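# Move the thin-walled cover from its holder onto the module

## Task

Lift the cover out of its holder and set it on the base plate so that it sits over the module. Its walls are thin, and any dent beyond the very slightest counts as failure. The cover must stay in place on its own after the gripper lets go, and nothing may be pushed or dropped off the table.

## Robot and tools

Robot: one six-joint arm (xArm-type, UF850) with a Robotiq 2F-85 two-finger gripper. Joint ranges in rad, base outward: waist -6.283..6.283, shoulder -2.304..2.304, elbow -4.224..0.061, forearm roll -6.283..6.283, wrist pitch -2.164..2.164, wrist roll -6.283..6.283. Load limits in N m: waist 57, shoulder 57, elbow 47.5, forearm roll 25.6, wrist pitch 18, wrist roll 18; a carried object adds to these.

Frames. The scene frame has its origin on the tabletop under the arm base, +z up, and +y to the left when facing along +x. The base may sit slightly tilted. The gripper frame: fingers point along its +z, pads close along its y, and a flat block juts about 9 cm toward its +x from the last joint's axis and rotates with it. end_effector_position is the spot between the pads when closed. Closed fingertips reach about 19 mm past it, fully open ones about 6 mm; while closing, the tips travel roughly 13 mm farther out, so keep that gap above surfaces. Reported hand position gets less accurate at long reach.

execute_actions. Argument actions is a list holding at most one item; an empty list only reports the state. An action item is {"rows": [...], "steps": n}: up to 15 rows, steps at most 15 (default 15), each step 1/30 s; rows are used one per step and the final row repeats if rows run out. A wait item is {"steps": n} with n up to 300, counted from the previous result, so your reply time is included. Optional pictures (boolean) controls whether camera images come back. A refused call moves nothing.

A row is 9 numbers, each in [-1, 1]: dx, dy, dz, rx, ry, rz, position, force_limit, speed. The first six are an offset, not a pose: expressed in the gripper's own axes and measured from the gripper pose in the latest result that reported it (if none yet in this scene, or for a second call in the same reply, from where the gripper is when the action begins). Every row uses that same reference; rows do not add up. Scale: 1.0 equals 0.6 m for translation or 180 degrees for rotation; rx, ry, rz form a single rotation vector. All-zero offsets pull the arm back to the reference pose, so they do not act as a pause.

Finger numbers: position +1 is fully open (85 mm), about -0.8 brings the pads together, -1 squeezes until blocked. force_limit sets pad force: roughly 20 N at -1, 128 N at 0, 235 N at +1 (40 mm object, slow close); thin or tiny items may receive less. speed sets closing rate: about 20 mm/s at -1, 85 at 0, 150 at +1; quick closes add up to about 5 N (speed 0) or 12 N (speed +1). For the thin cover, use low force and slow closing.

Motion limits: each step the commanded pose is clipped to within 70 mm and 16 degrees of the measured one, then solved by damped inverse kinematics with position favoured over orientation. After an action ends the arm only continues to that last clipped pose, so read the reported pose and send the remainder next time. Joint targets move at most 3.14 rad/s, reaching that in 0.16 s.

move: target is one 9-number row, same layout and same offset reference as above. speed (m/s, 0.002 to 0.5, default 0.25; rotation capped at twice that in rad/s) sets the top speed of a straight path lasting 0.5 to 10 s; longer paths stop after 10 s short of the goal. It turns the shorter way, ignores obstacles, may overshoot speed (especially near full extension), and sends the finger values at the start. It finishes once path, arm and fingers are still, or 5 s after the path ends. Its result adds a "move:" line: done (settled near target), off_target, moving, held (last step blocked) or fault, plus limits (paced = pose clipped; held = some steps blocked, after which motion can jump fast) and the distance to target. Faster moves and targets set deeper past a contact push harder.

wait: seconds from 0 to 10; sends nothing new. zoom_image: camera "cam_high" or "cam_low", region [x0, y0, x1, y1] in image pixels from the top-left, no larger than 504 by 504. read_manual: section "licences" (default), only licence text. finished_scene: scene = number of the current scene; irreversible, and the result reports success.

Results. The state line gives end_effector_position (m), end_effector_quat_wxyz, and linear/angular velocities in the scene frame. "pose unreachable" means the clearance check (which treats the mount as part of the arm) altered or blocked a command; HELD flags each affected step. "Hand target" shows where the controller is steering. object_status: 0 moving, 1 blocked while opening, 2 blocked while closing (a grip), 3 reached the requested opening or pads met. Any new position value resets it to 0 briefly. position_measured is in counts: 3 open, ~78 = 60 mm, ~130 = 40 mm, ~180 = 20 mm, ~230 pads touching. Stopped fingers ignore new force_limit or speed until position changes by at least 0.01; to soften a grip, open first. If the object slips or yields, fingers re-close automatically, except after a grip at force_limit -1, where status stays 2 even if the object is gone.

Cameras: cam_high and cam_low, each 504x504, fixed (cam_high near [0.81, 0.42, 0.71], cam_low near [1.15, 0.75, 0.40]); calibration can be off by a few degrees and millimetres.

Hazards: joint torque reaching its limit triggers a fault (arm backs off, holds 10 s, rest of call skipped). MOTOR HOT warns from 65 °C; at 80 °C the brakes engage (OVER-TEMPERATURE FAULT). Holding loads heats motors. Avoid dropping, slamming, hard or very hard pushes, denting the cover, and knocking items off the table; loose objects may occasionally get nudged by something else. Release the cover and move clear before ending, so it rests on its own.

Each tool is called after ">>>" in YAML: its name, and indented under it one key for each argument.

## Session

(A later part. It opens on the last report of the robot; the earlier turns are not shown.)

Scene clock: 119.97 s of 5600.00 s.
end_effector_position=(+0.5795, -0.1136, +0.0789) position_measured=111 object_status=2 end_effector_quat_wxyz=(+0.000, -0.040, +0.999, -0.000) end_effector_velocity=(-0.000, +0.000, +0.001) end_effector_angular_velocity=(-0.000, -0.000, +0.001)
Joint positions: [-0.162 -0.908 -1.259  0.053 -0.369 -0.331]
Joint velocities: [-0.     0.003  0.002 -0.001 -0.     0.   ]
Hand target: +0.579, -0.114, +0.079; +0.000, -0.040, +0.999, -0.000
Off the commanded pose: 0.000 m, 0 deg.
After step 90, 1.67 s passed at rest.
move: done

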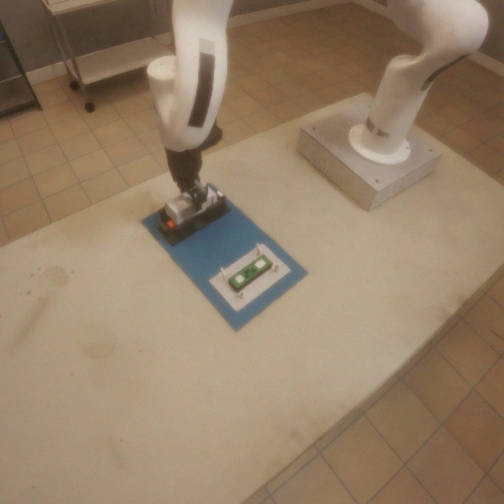

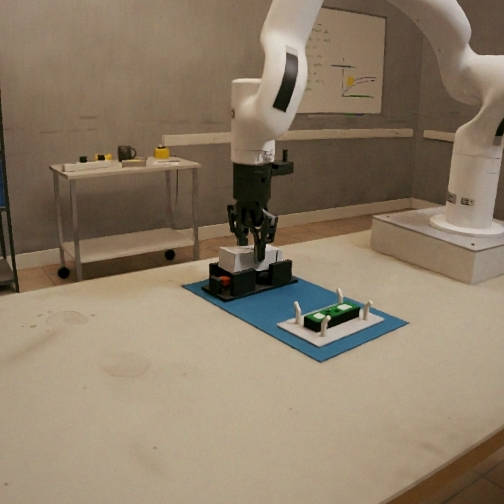

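>>> move:
  target: [0,0,-0.055,0,0,0,-0.98,-0.65,-1]
  speed: 0.04

>>> move:
  target: [-0.0073,0.382,0.02,0,0.037,0,-0.98,-0.65,-1]
  speed: 0.12

>>> move:
  target: [-0.0025,0,0.022,0,0,0,-0.98,-0.65,-1]
  speed: 0.02

>>> zoom_image:
  camera: "cam_low"
  region: [285, 262, 380, 345]

>>> zoom_image:
  camera: "cam_high"
  region: [212, 235, 292, 305]

Scene clock: 136.40 s of 5600.00 s.
end_effector_position=(+0.5793, -0.1136, +0.1117) position_measured=111 object_status=2 end_effector_quat_wxyz=(-0.000, -0.040, +0.999, -0.000) end_effector_velocity=(+0.001, -0.000, +0.002) end_effector_angular_velocity=(-0.000, -0.002, +0.000)
Joint positions: [-0.163 -0.845 -1.244  0.048 -0.417 -0.326]
Joint velocities: [-0.     0.003 -0.    -0.    -0.001  0.   ]
Hand target: +0.579, -0.114, +0.112; +0.000, -0.040, +0.999, -0.000
Off the commanded pose: 0.000 m, 0 deg.
After step 90, 12.30 s passed at rest.
move: done

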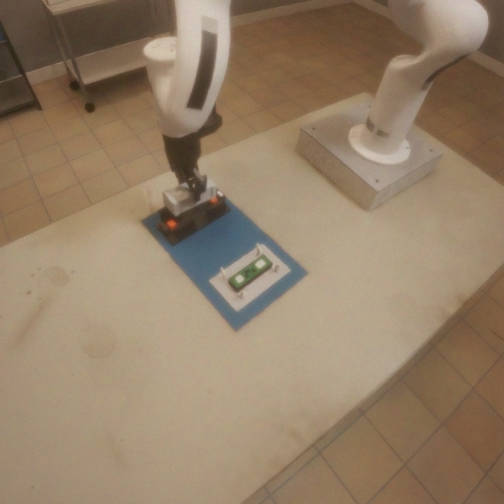

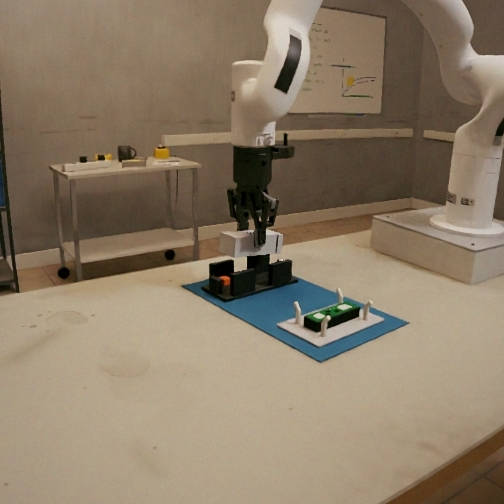

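Scene clock: 138.67 s of 5600.00 s.
end_effector_position=(+0.5657, +0.1150, +0.0996) position_measured=111 object_status=2 end_effector_quat_wxyz=(-0.058, -0.039, +0.998, -0.003) end_effector_velocity=(+0.001, +0.002, +0.001) end_effector_angular_velocity=(-0.000, -0.002, +0.002)
Joint positions: [ 0.223 -0.888 -1.3    0.071 -0.537  0.04 ]
Joint velocities: [ 0.003  0.    -0.003 -0.001 -0.001  0.002]
Hand target: +0.566, +0.115, +0.100; -0.058, -0.039, +0.998, -0.003
Off the commanded pose: 0.000 m, 0 deg.
move: done

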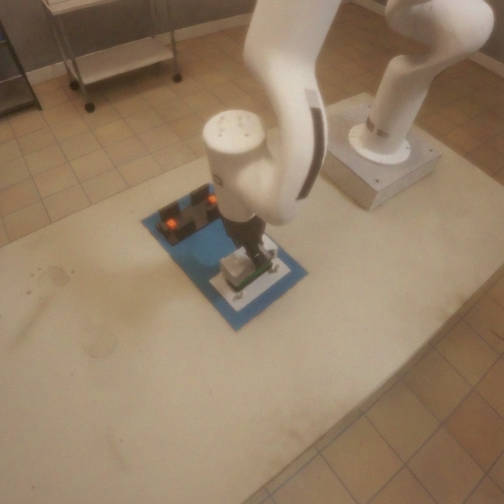

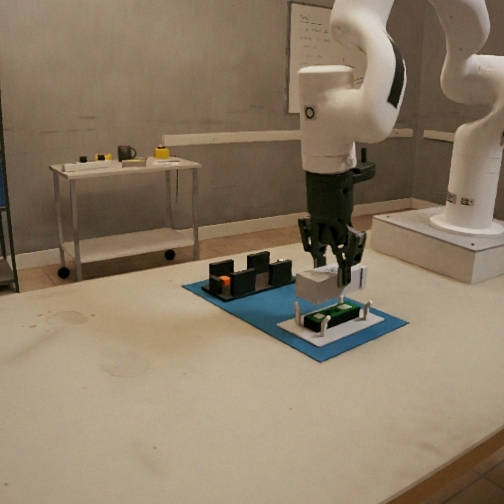

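Scene clock: 139.57 s of 5600.00 s.
end_effector_position=(+0.5657, +0.1150, +0.0864) position_measured=111 object_status=2 end_effector_quat_wxyz=(-0.058, -0.039, +0.998, -0.003) end_effector_velocity=(+0.002, +0.000, +0.001) end_effector_angular_velocity=(+0.000, -0.004, +0.001)
Joint positions: [ 0.223 -0.913 -1.306  0.073 -0.519  0.038]
Joint velocities: [ 0.    -0.    -0.002 -0.001  0.001 -0.   ]
Hand target: +0.566, +0.115, +0.086; -0.058, -0.039, +0.998, -0.003
Off the commanded pose: 0.000 m, 0 deg.
move: done

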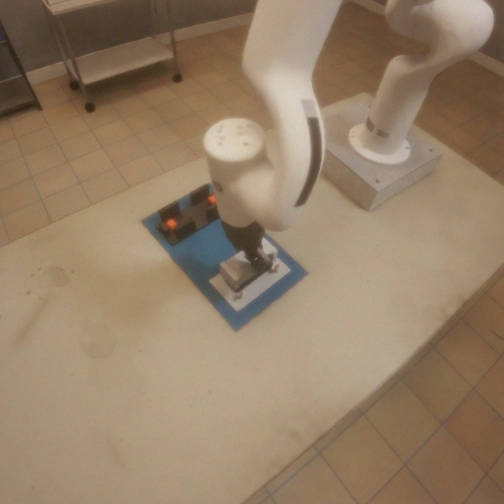

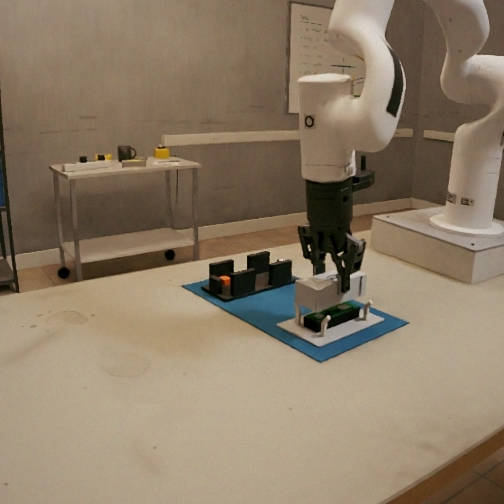

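Region (285, 262, 380, 345) of cam_low's 504x504 image, scaled by 5.305, with more detail than that image has; it fills the top 440 rows of this view, and the rest is white.

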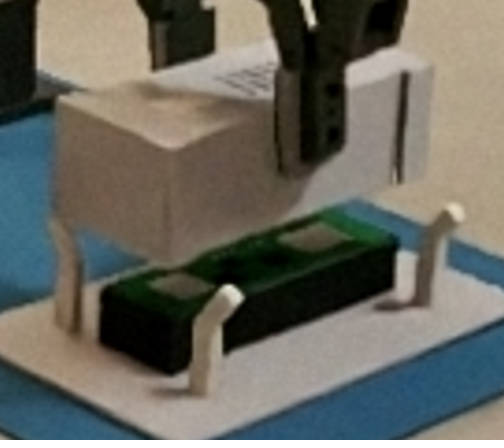

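Region (212, 235, 292, 305) of cam_high's 504x504 image, scaled by 6.300, with more detail than that image has; it fills the top 441 rows of this view, and the rest is white.

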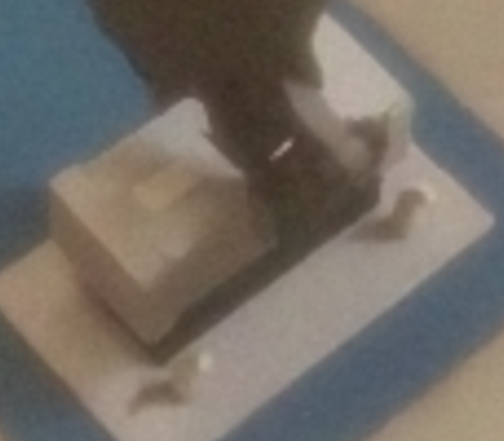

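>>> move:
  target: [0.0022,0.0042,0.02,0,-0.003,0,-0.98,-0.65,-1]
  speed: 0.01

>>> zoom_image:
  camera: "cam_low"
  region: [285, 262, 380, 345]

>>> zoom_image:
  camera: "cam_high"
  region: [212, 235, 292, 305]

Scene clock: 158.63 s of 5600.00 s.
end_effector_position=(+0.5628, +0.1173, +0.0746) position_measured=111 object_status=2 end_effector_quat_wxyz=(-0.053, -0.039, +0.998, -0.003) end_effector_velocity=(+0.000, -0.000, +0.000) end_effector_angular_velocity=(-0.000, -0.001, +0.002)
Joint positions: [ 0.229 -0.926 -1.296  0.077 -0.485  0.039]
Joint velocities: [ 0.     0.001  0.001 -0.002  0.002  0.   ]
Hand target: +0.563, +0.117, +0.075; -0.053, -0.039, +0.998, -0.003
Off the commanded pose: 0.000 m, 0 deg.
After step 90, 14.63 s passed at rest.
move: done

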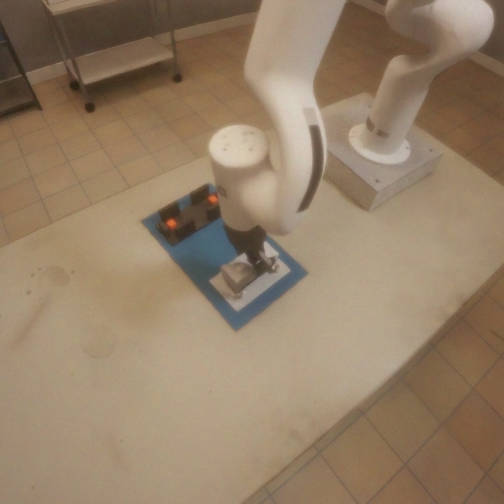

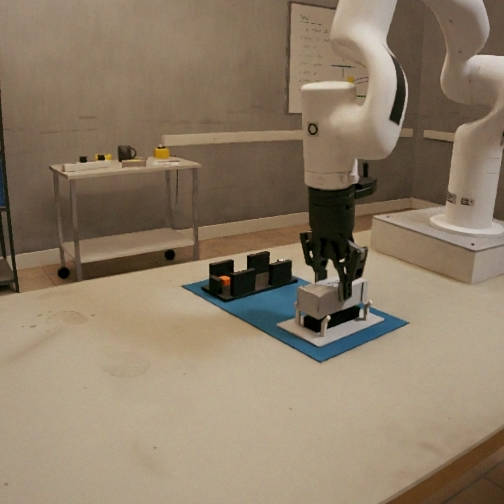

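Region (285, 262, 380, 345) of cam_low's 504x504 image, scaled by 5.305, with more detail than that image has; it fills the top 440 rows of this view, and the rest is white.

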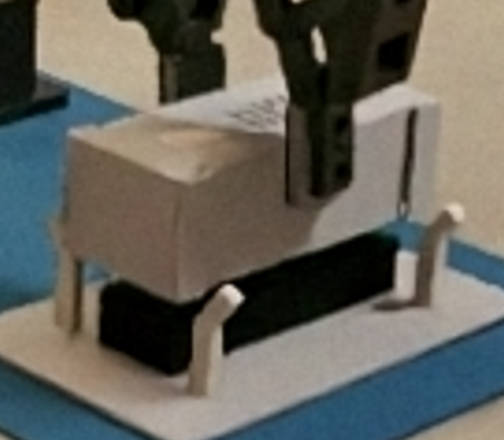

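Region (212, 235, 292, 305) of cam_high's 504x504 image, scaled by 6.300, with more detail than that image has; it fills the top 441 rows of this view, and the rest is white.

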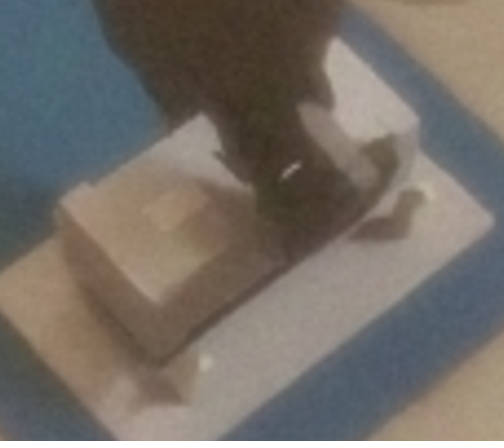

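>>> move:
  target: [-0.0011,0,0.01,0,0,0,-0.98,-0.65,-1]
  speed: 0.004

>>> zoom_image:
  camera: "cam_low"
  region: [285, 262, 380, 345]

Scene clock: 164.50 s of 5600.00 s.
end_effector_position=(+0.5629, +0.1173, +0.0686) position_measured=111 object_status=2 end_effector_quat_wxyz=(-0.053, -0.039, +0.998, -0.003) end_effector_velocity=(-0.000, +0.000, -0.001) end_effector_angular_velocity=(+0.001, +0.000, -0.002)
Joint positions: [ 0.229 -0.938 -1.299  0.078 -0.477  0.038]
Joint velocities: [-0.    -0.001 -0.     0.002  0.    -0.   ]
Hand target: +0.563, +0.117, +0.069; -0.053, -0.039, +0.998, -0.003
Off the commanded pose: 0.000 m, 0 deg.
After step 90, 1.17 s passed at rest.
move: done

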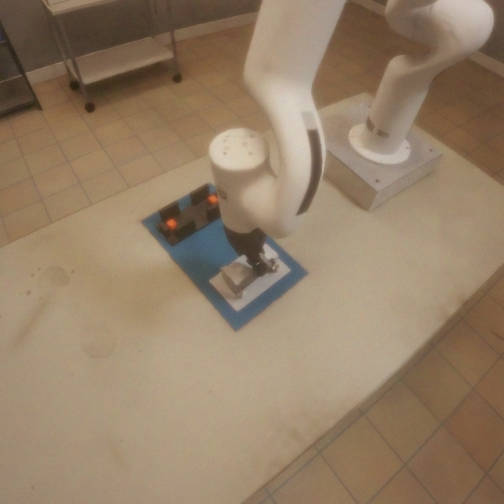

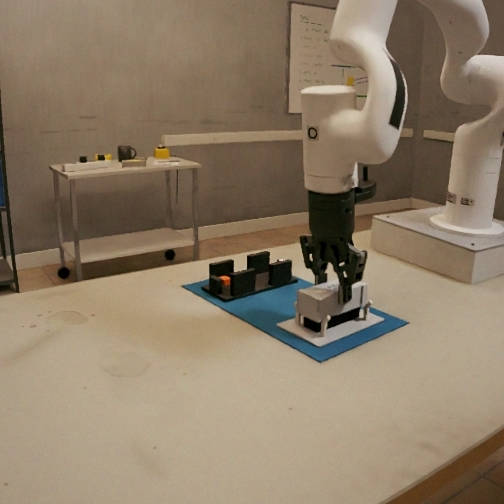

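Region (285, 262, 380, 345) of cam_low's 504x504 image, scaled by 5.305, with more detail than that image has; it fills the top 440 rows of this view, and the rest is white.

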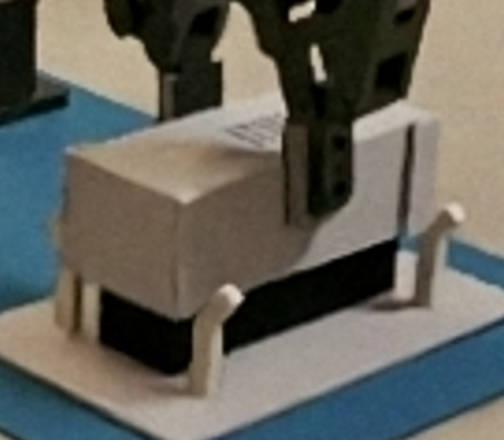

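Clean so far; the plate hasn't moved.

>>> move:
  target: [-0.0013,0,0.012,0,0,0,-0.98,-0.65,-1]
  speed: 0.004

>>> zoom_image:
  camera: "cam_low"
  region: [285, 262, 380, 345]

Scene clock: 170.27 s of 5600.00 s.
end_effector_position=(+0.5629, +0.1173, +0.0614) position_measured=111 object_status=2 end_effector_quat_wxyz=(-0.053, -0.039, +0.998, -0.003) end_effector_velocity=(+0.001, +0.000, -0.000) end_effector_angular_velocity=(+0.000, -0.001, -0.001)
Joint positions: [ 0.229 -0.952 -1.304  0.08  -0.468  0.036]
Joint velocities: [ 0.    -0.001 -0.002  0.001 -0.    -0.   ]
Hand target: +0.563, +0.117, +0.061; -0.053, -0.039, +0.998, -0.003
Off the commanded pose: 0.000 m, 0 deg.
After step 90, 0.73 s passed at rest.
move: done

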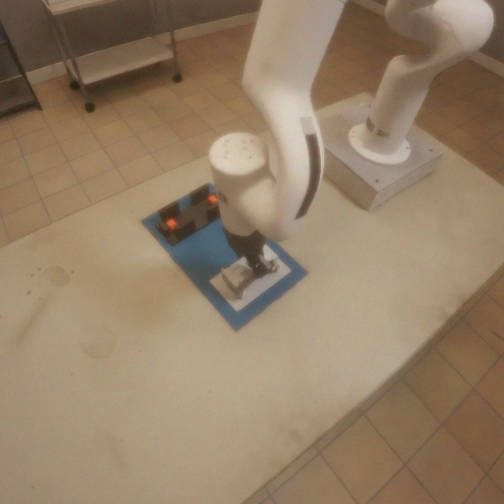

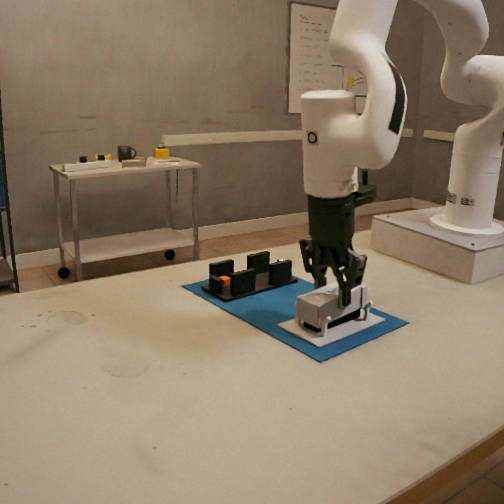

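Region (285, 262, 380, 345) of cam_low's 504x504 image, scaled by 5.305, with more detail than that image has; it fills the top 440 rows of this view, and the rest is white.

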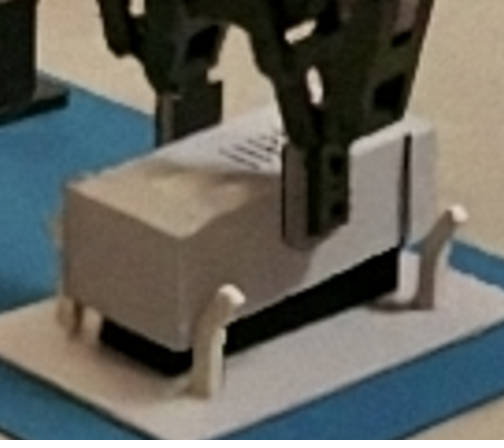

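>>> move:
  target: [0.0003,-0.0015,-0.004,0,0,0,-0.98,-0.65,-1]
  speed: 0.004

>>> move:
  target: [0.005,-0.0005,0.0005,0,0,0,-0.98,-0.65,-1]
  speed: 0.004

>>> zoom_image:
  camera: "cam_low"
  region: [285, 262, 380, 345]

Scene clock: 179.23 s of 5600.00 s.
end_effector_position=(+0.5630, +0.1165, +0.0638) position_measured=111 object_status=2 end_effector_quat_wxyz=(-0.053, -0.039, +0.998, -0.003) end_effector_velocity=(+0.001, +0.000, +0.001) end_effector_angular_velocity=(+0.000, -0.002, -0.000)
Joint positions: [ 0.228 -0.947 -1.303  0.079 -0.471  0.035]
Joint velocities: [-0.     0.002 -0.001  0.    -0.    -0.   ]
Hand target: +0.563, +0.116, +0.064; -0.053, -0.039, +0.998, -0.003
Off the commanded pose: 0.000 m, 0 deg.
After step 90, 5.10 s passed at rest.
move: done

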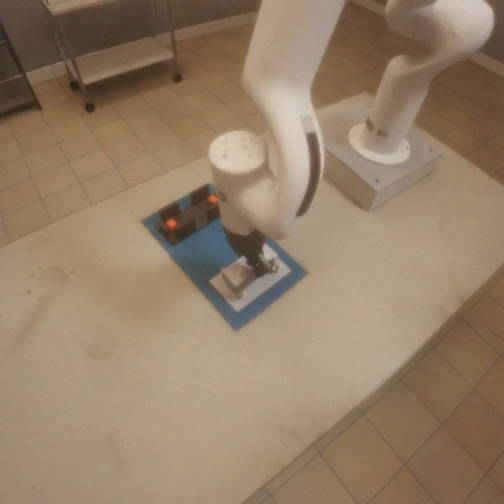

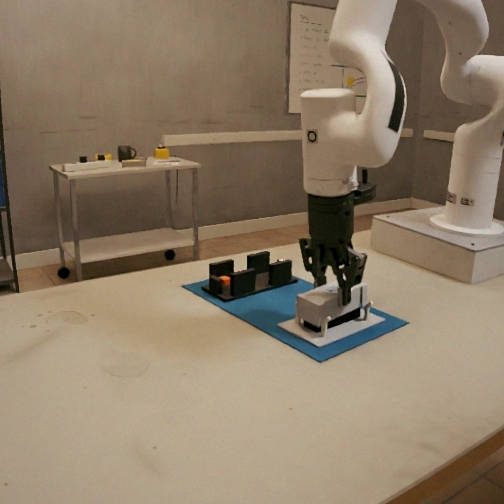

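Scene clock: 180.20 s of 5600.00 s.
end_effector_position=(+0.5601, +0.1160, +0.0638) position_measured=111 object_status=2 end_effector_quat_wxyz=(-0.053, -0.039, +0.998, -0.003) end_effector_velocity=(+0.000, +0.000, +0.001) end_effector_angular_velocity=(+0.001, -0.002, -0.002)
Joint positions: [ 0.228 -0.942 -1.292  0.08  -0.466  0.034]
Joint velocities: [-0.     0.002  0.001  0.002  0.001 -0.   ]
Hand target: +0.560, +0.116, +0.064; -0.053, -0.039, +0.998, -0.003
Off the commanded pose: 0.000 m, 0 deg.
move: done

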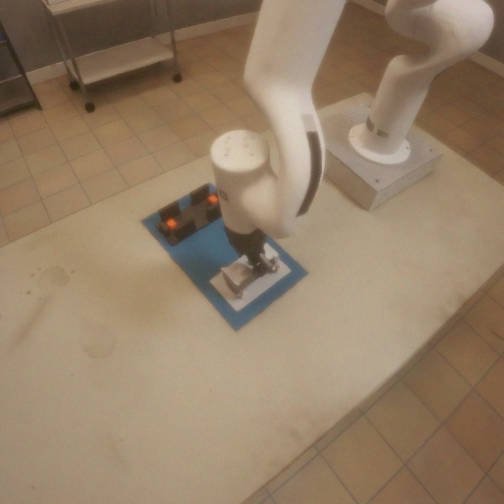

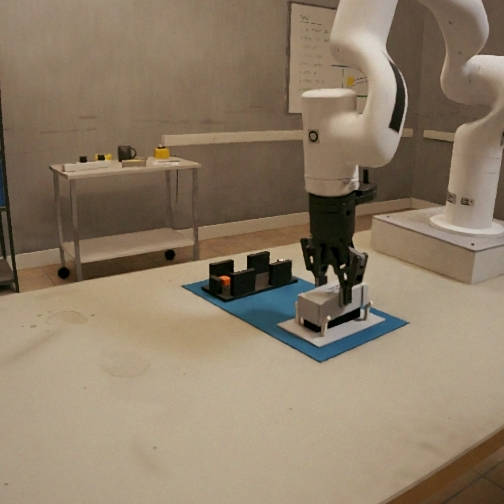

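Region (285, 262, 380, 345) of cam_low's 504x504 image, scaled by 5.305, with more detail than that image has; it fills the top 440 rows of this view, and the rest is white.

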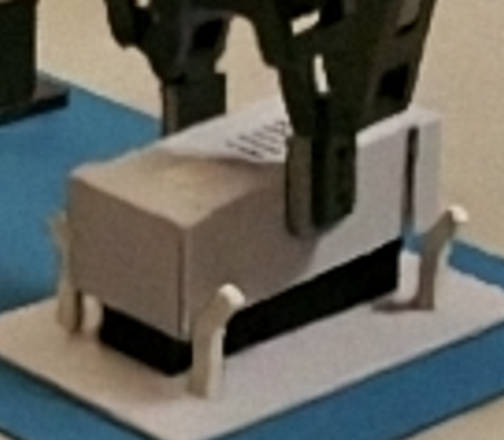

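>>> move:
  target: [0.0,0,0.008,0,-0.02,0,-0.98,-0.65,-1]
  speed: 0.008

>>> zoom_image:
  camera: "cam_low"
  region: [285, 262, 380, 345]

Scene clock: 189.70 s of 5600.00 s.
end_effector_position=(+0.5596, +0.1159, +0.0590) position_measured=111 object_status=2 end_effector_quat_wxyz=(-0.022, -0.040, +0.999, -0.001) end_effector_velocity=(+0.001, +0.000, +0.001) end_effector_angular_velocity=(+0.000, -0.003, +0.001)
Joint positions: [ 0.231 -0.922 -1.236  0.082 -0.368  0.035]
Joint velocities: [ 0.     0.002  0.    -0.001  0.001 -0.   ]
Hand target: +0.560, +0.116, +0.059; -0.022, -0.040, +0.999, -0.001
Off the commanded pose: 0.000 m, 0 deg.
After step 90, 2.37 s passed at rest.
move: done

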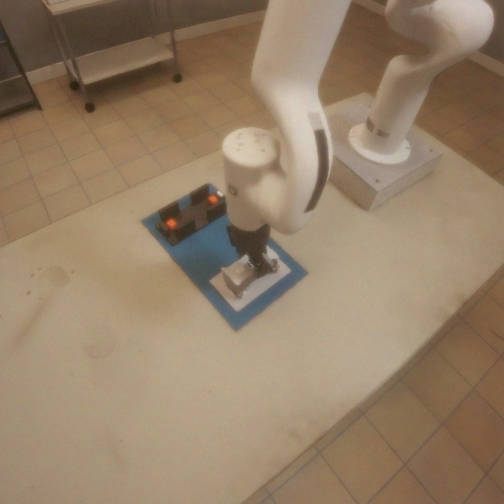

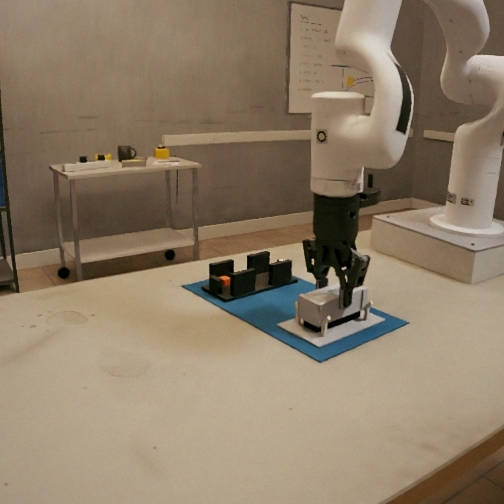

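Region (285, 262, 380, 345) of cam_low's 504x504 image, scaled by 5.305, with more detail than that image has; it fills the top 440 rows of this view, and the rest is white.

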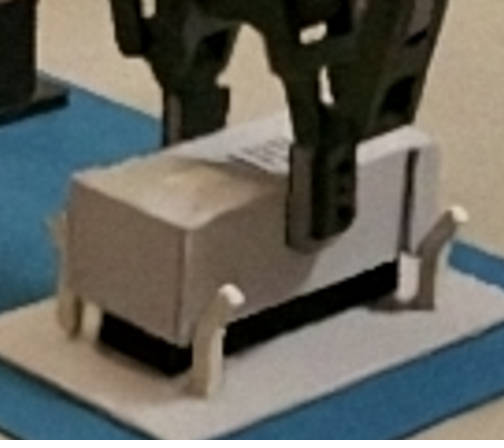

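Level and past the catch. About 15 mm to go.

>>> move:
  target: [-0.0009,0,0.02,0,0,0,-0.98,-0.65,-1]
  speed: 0.005

>>> zoom_image:
  camera: "cam_low"
  region: [285, 262, 380, 345]

Scene clock: 205.23 s of 5600.00 s.
end_effector_position=(+0.5596, +0.1159, +0.0470) position_measured=111 object_status=2 end_effector_quat_wxyz=(-0.022, -0.040, +0.999, -0.001) end_effector_velocity=(-0.001, -0.000, -0.002) end_effector_angular_velocity=(-0.001, +0.003, +0.001)
Joint positions: [ 0.232 -0.946 -1.245  0.085 -0.352  0.032]
Joint velocities: [-0.    -0.003  0.    -0.001  0.    -0.   ]
Hand target: +0.560, +0.116, +0.047; -0.022, -0.040, +0.999, -0.001
Off the commanded pose: 0.000 m, 0 deg.
After step 90, 9.90 s passed at rest.
move: done

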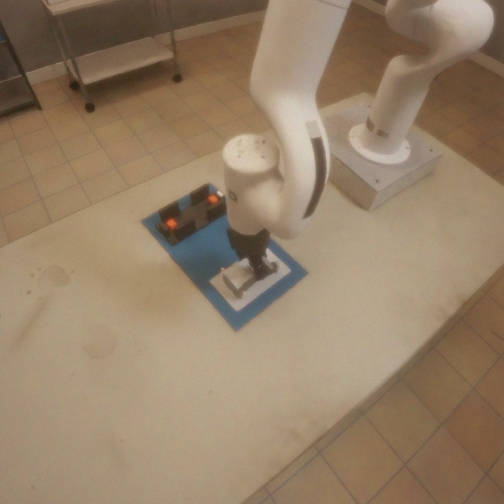

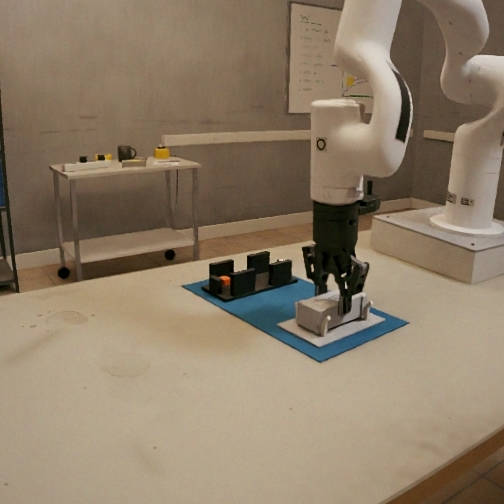

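Region (285, 262, 380, 345) of cam_low's 504x504 image, scaled by 5.305, with more detail than that image has; it fills the top 440 rows of this view, and the rest is white.

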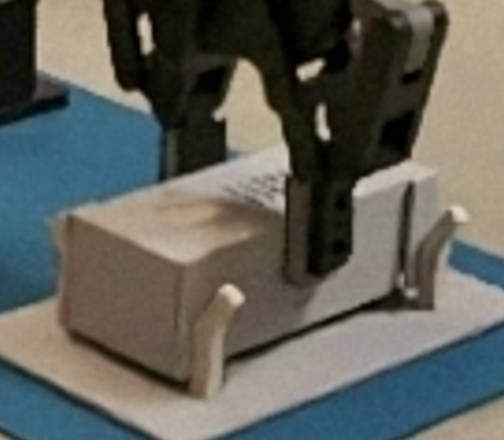

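>>> move:
  target: [-0.0002,0,0.0045,0,-0.002,0,-0.98,-0.65,-1]
  speed: 0.003

>>> move:
  target: [0,0,0,0,0,0,0.7,-1,-0.6]
  speed: 0.01

>>> move:
  target: [0.005,0,-0.13,0,0,0,0.7,-1,-0.6]
  speed: 0.08

>>> zoom_image:
  camera: "cam_low"
  region: [275, 265, 390, 352]

Scene clock: 211.93 s of 5600.00 s.
end_effector_position=(+0.5596, +0.1159, +0.0443) position_measured=111 object_status=2 end_effector_quat_wxyz=(-0.019, -0.040, +0.999, -0.001) end_effector_velocity=(-0.000, -0.000, -0.000) end_effector_angular_velocity=(-0.000, +0.000, -0.000)
Joint positions: [ 0.232 -0.949 -1.241  0.086 -0.339  0.031]
Joint velocities: [-0.    -0.001  0.     0.     0.    -0.   ]
Hand target: +0.560, +0.116, +0.044; -0.019, -0.040, +0.999, -0.001
Off the commanded pose: 0.000 m, 0 deg.
After step 90, 2.43 s passed at rest.
move: done

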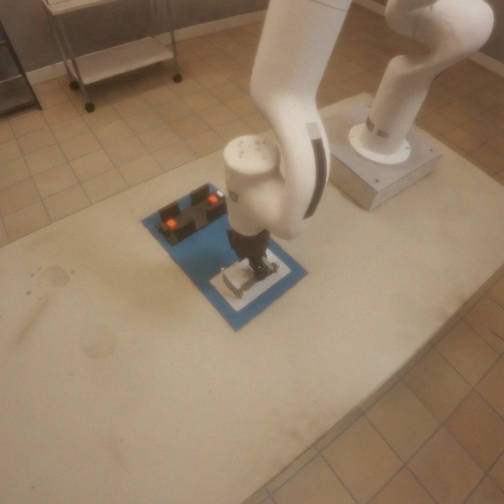

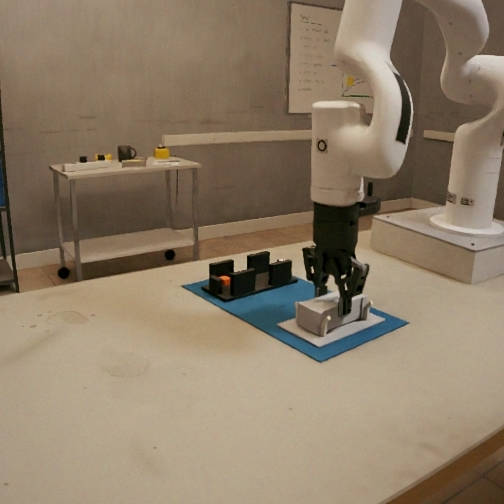

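Scene clock: 212.87 s of 5600.00 s.
end_effector_position=(+0.5596, +0.1159, +0.0443) position_measured=41 object_status=0 end_effector_quat_wxyz=(-0.019, -0.040, +0.999, -0.001) end_effector_velocity=(+0.001, +0.000, +0.001) end_effector_angular_velocity=(+0.000, -0.002, +0.001)
Joint positions: [ 0.232 -0.949 -1.241  0.086 -0.339  0.031]
Joint velocities: [ 0.     0.001 -0.002 -0.001  0.     0.   ]
Hand target: +0.560, +0.116, +0.044; -0.019, -0.040, +0.999, -0.001
Off the commanded pose: 0.000 m, 0 deg.
move: done

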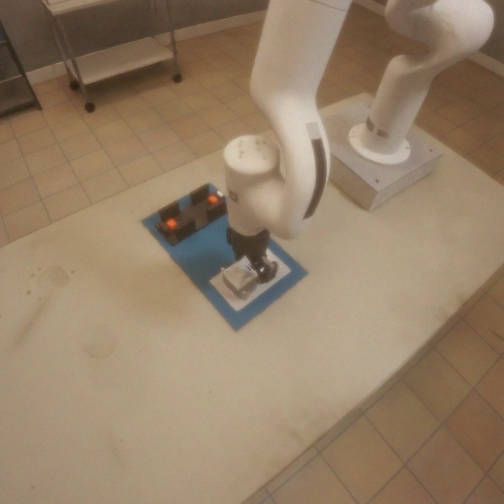

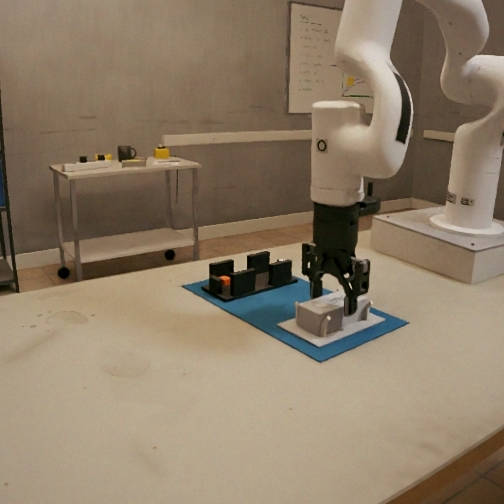

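Scene clock: 214.17 s of 5600.00 s.
end_effector_position=(+0.5593, +0.1159, +0.1221) position_measured=41 object_status=3 end_effector_quat_wxyz=(-0.019, -0.040, +0.999, -0.001) end_effector_velocity=(+0.001, +0.000, +0.002) end_effector_angular_velocity=(+0.000, -0.003, +0.000)
Joint positions: [ 0.229 -0.795 -1.199  0.065 -0.451  0.05 ]
Joint velocities: [-0.     0.004 -0.001 -0.    -0.002  0.   ]
Hand target: +0.559, +0.116, +0.122; -0.019, -0.040, +0.999, -0.001
Off the commanded pose: 0.000 m, 0 deg.
move: done

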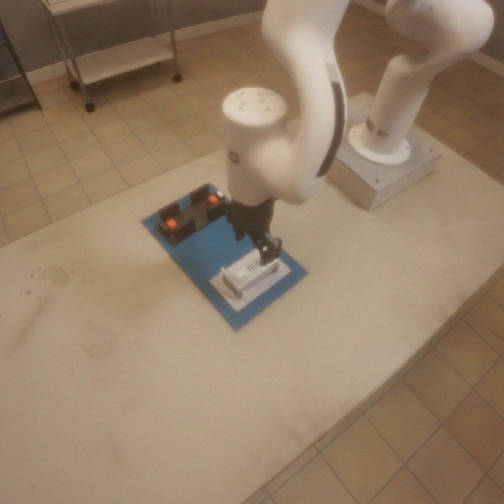

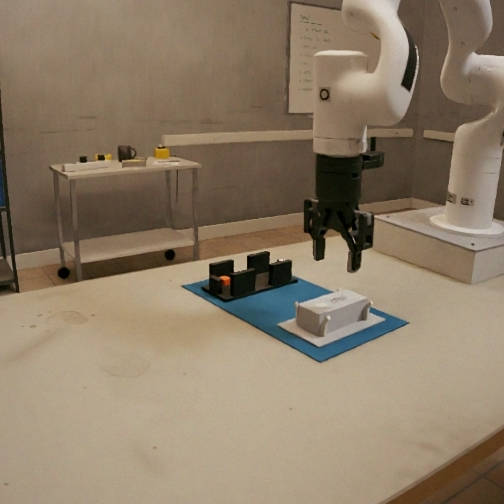

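Region (275, 265, 390, 352) of cam_low's 504x504 image, scaled by 4.383, with more detail than that image has; it fills the top 381 rows of this view, and the rest is white.

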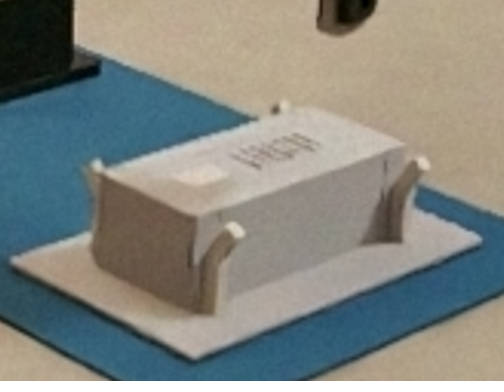

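>>> finished_scene:
  scene: 2

The scene is finished: the task was done.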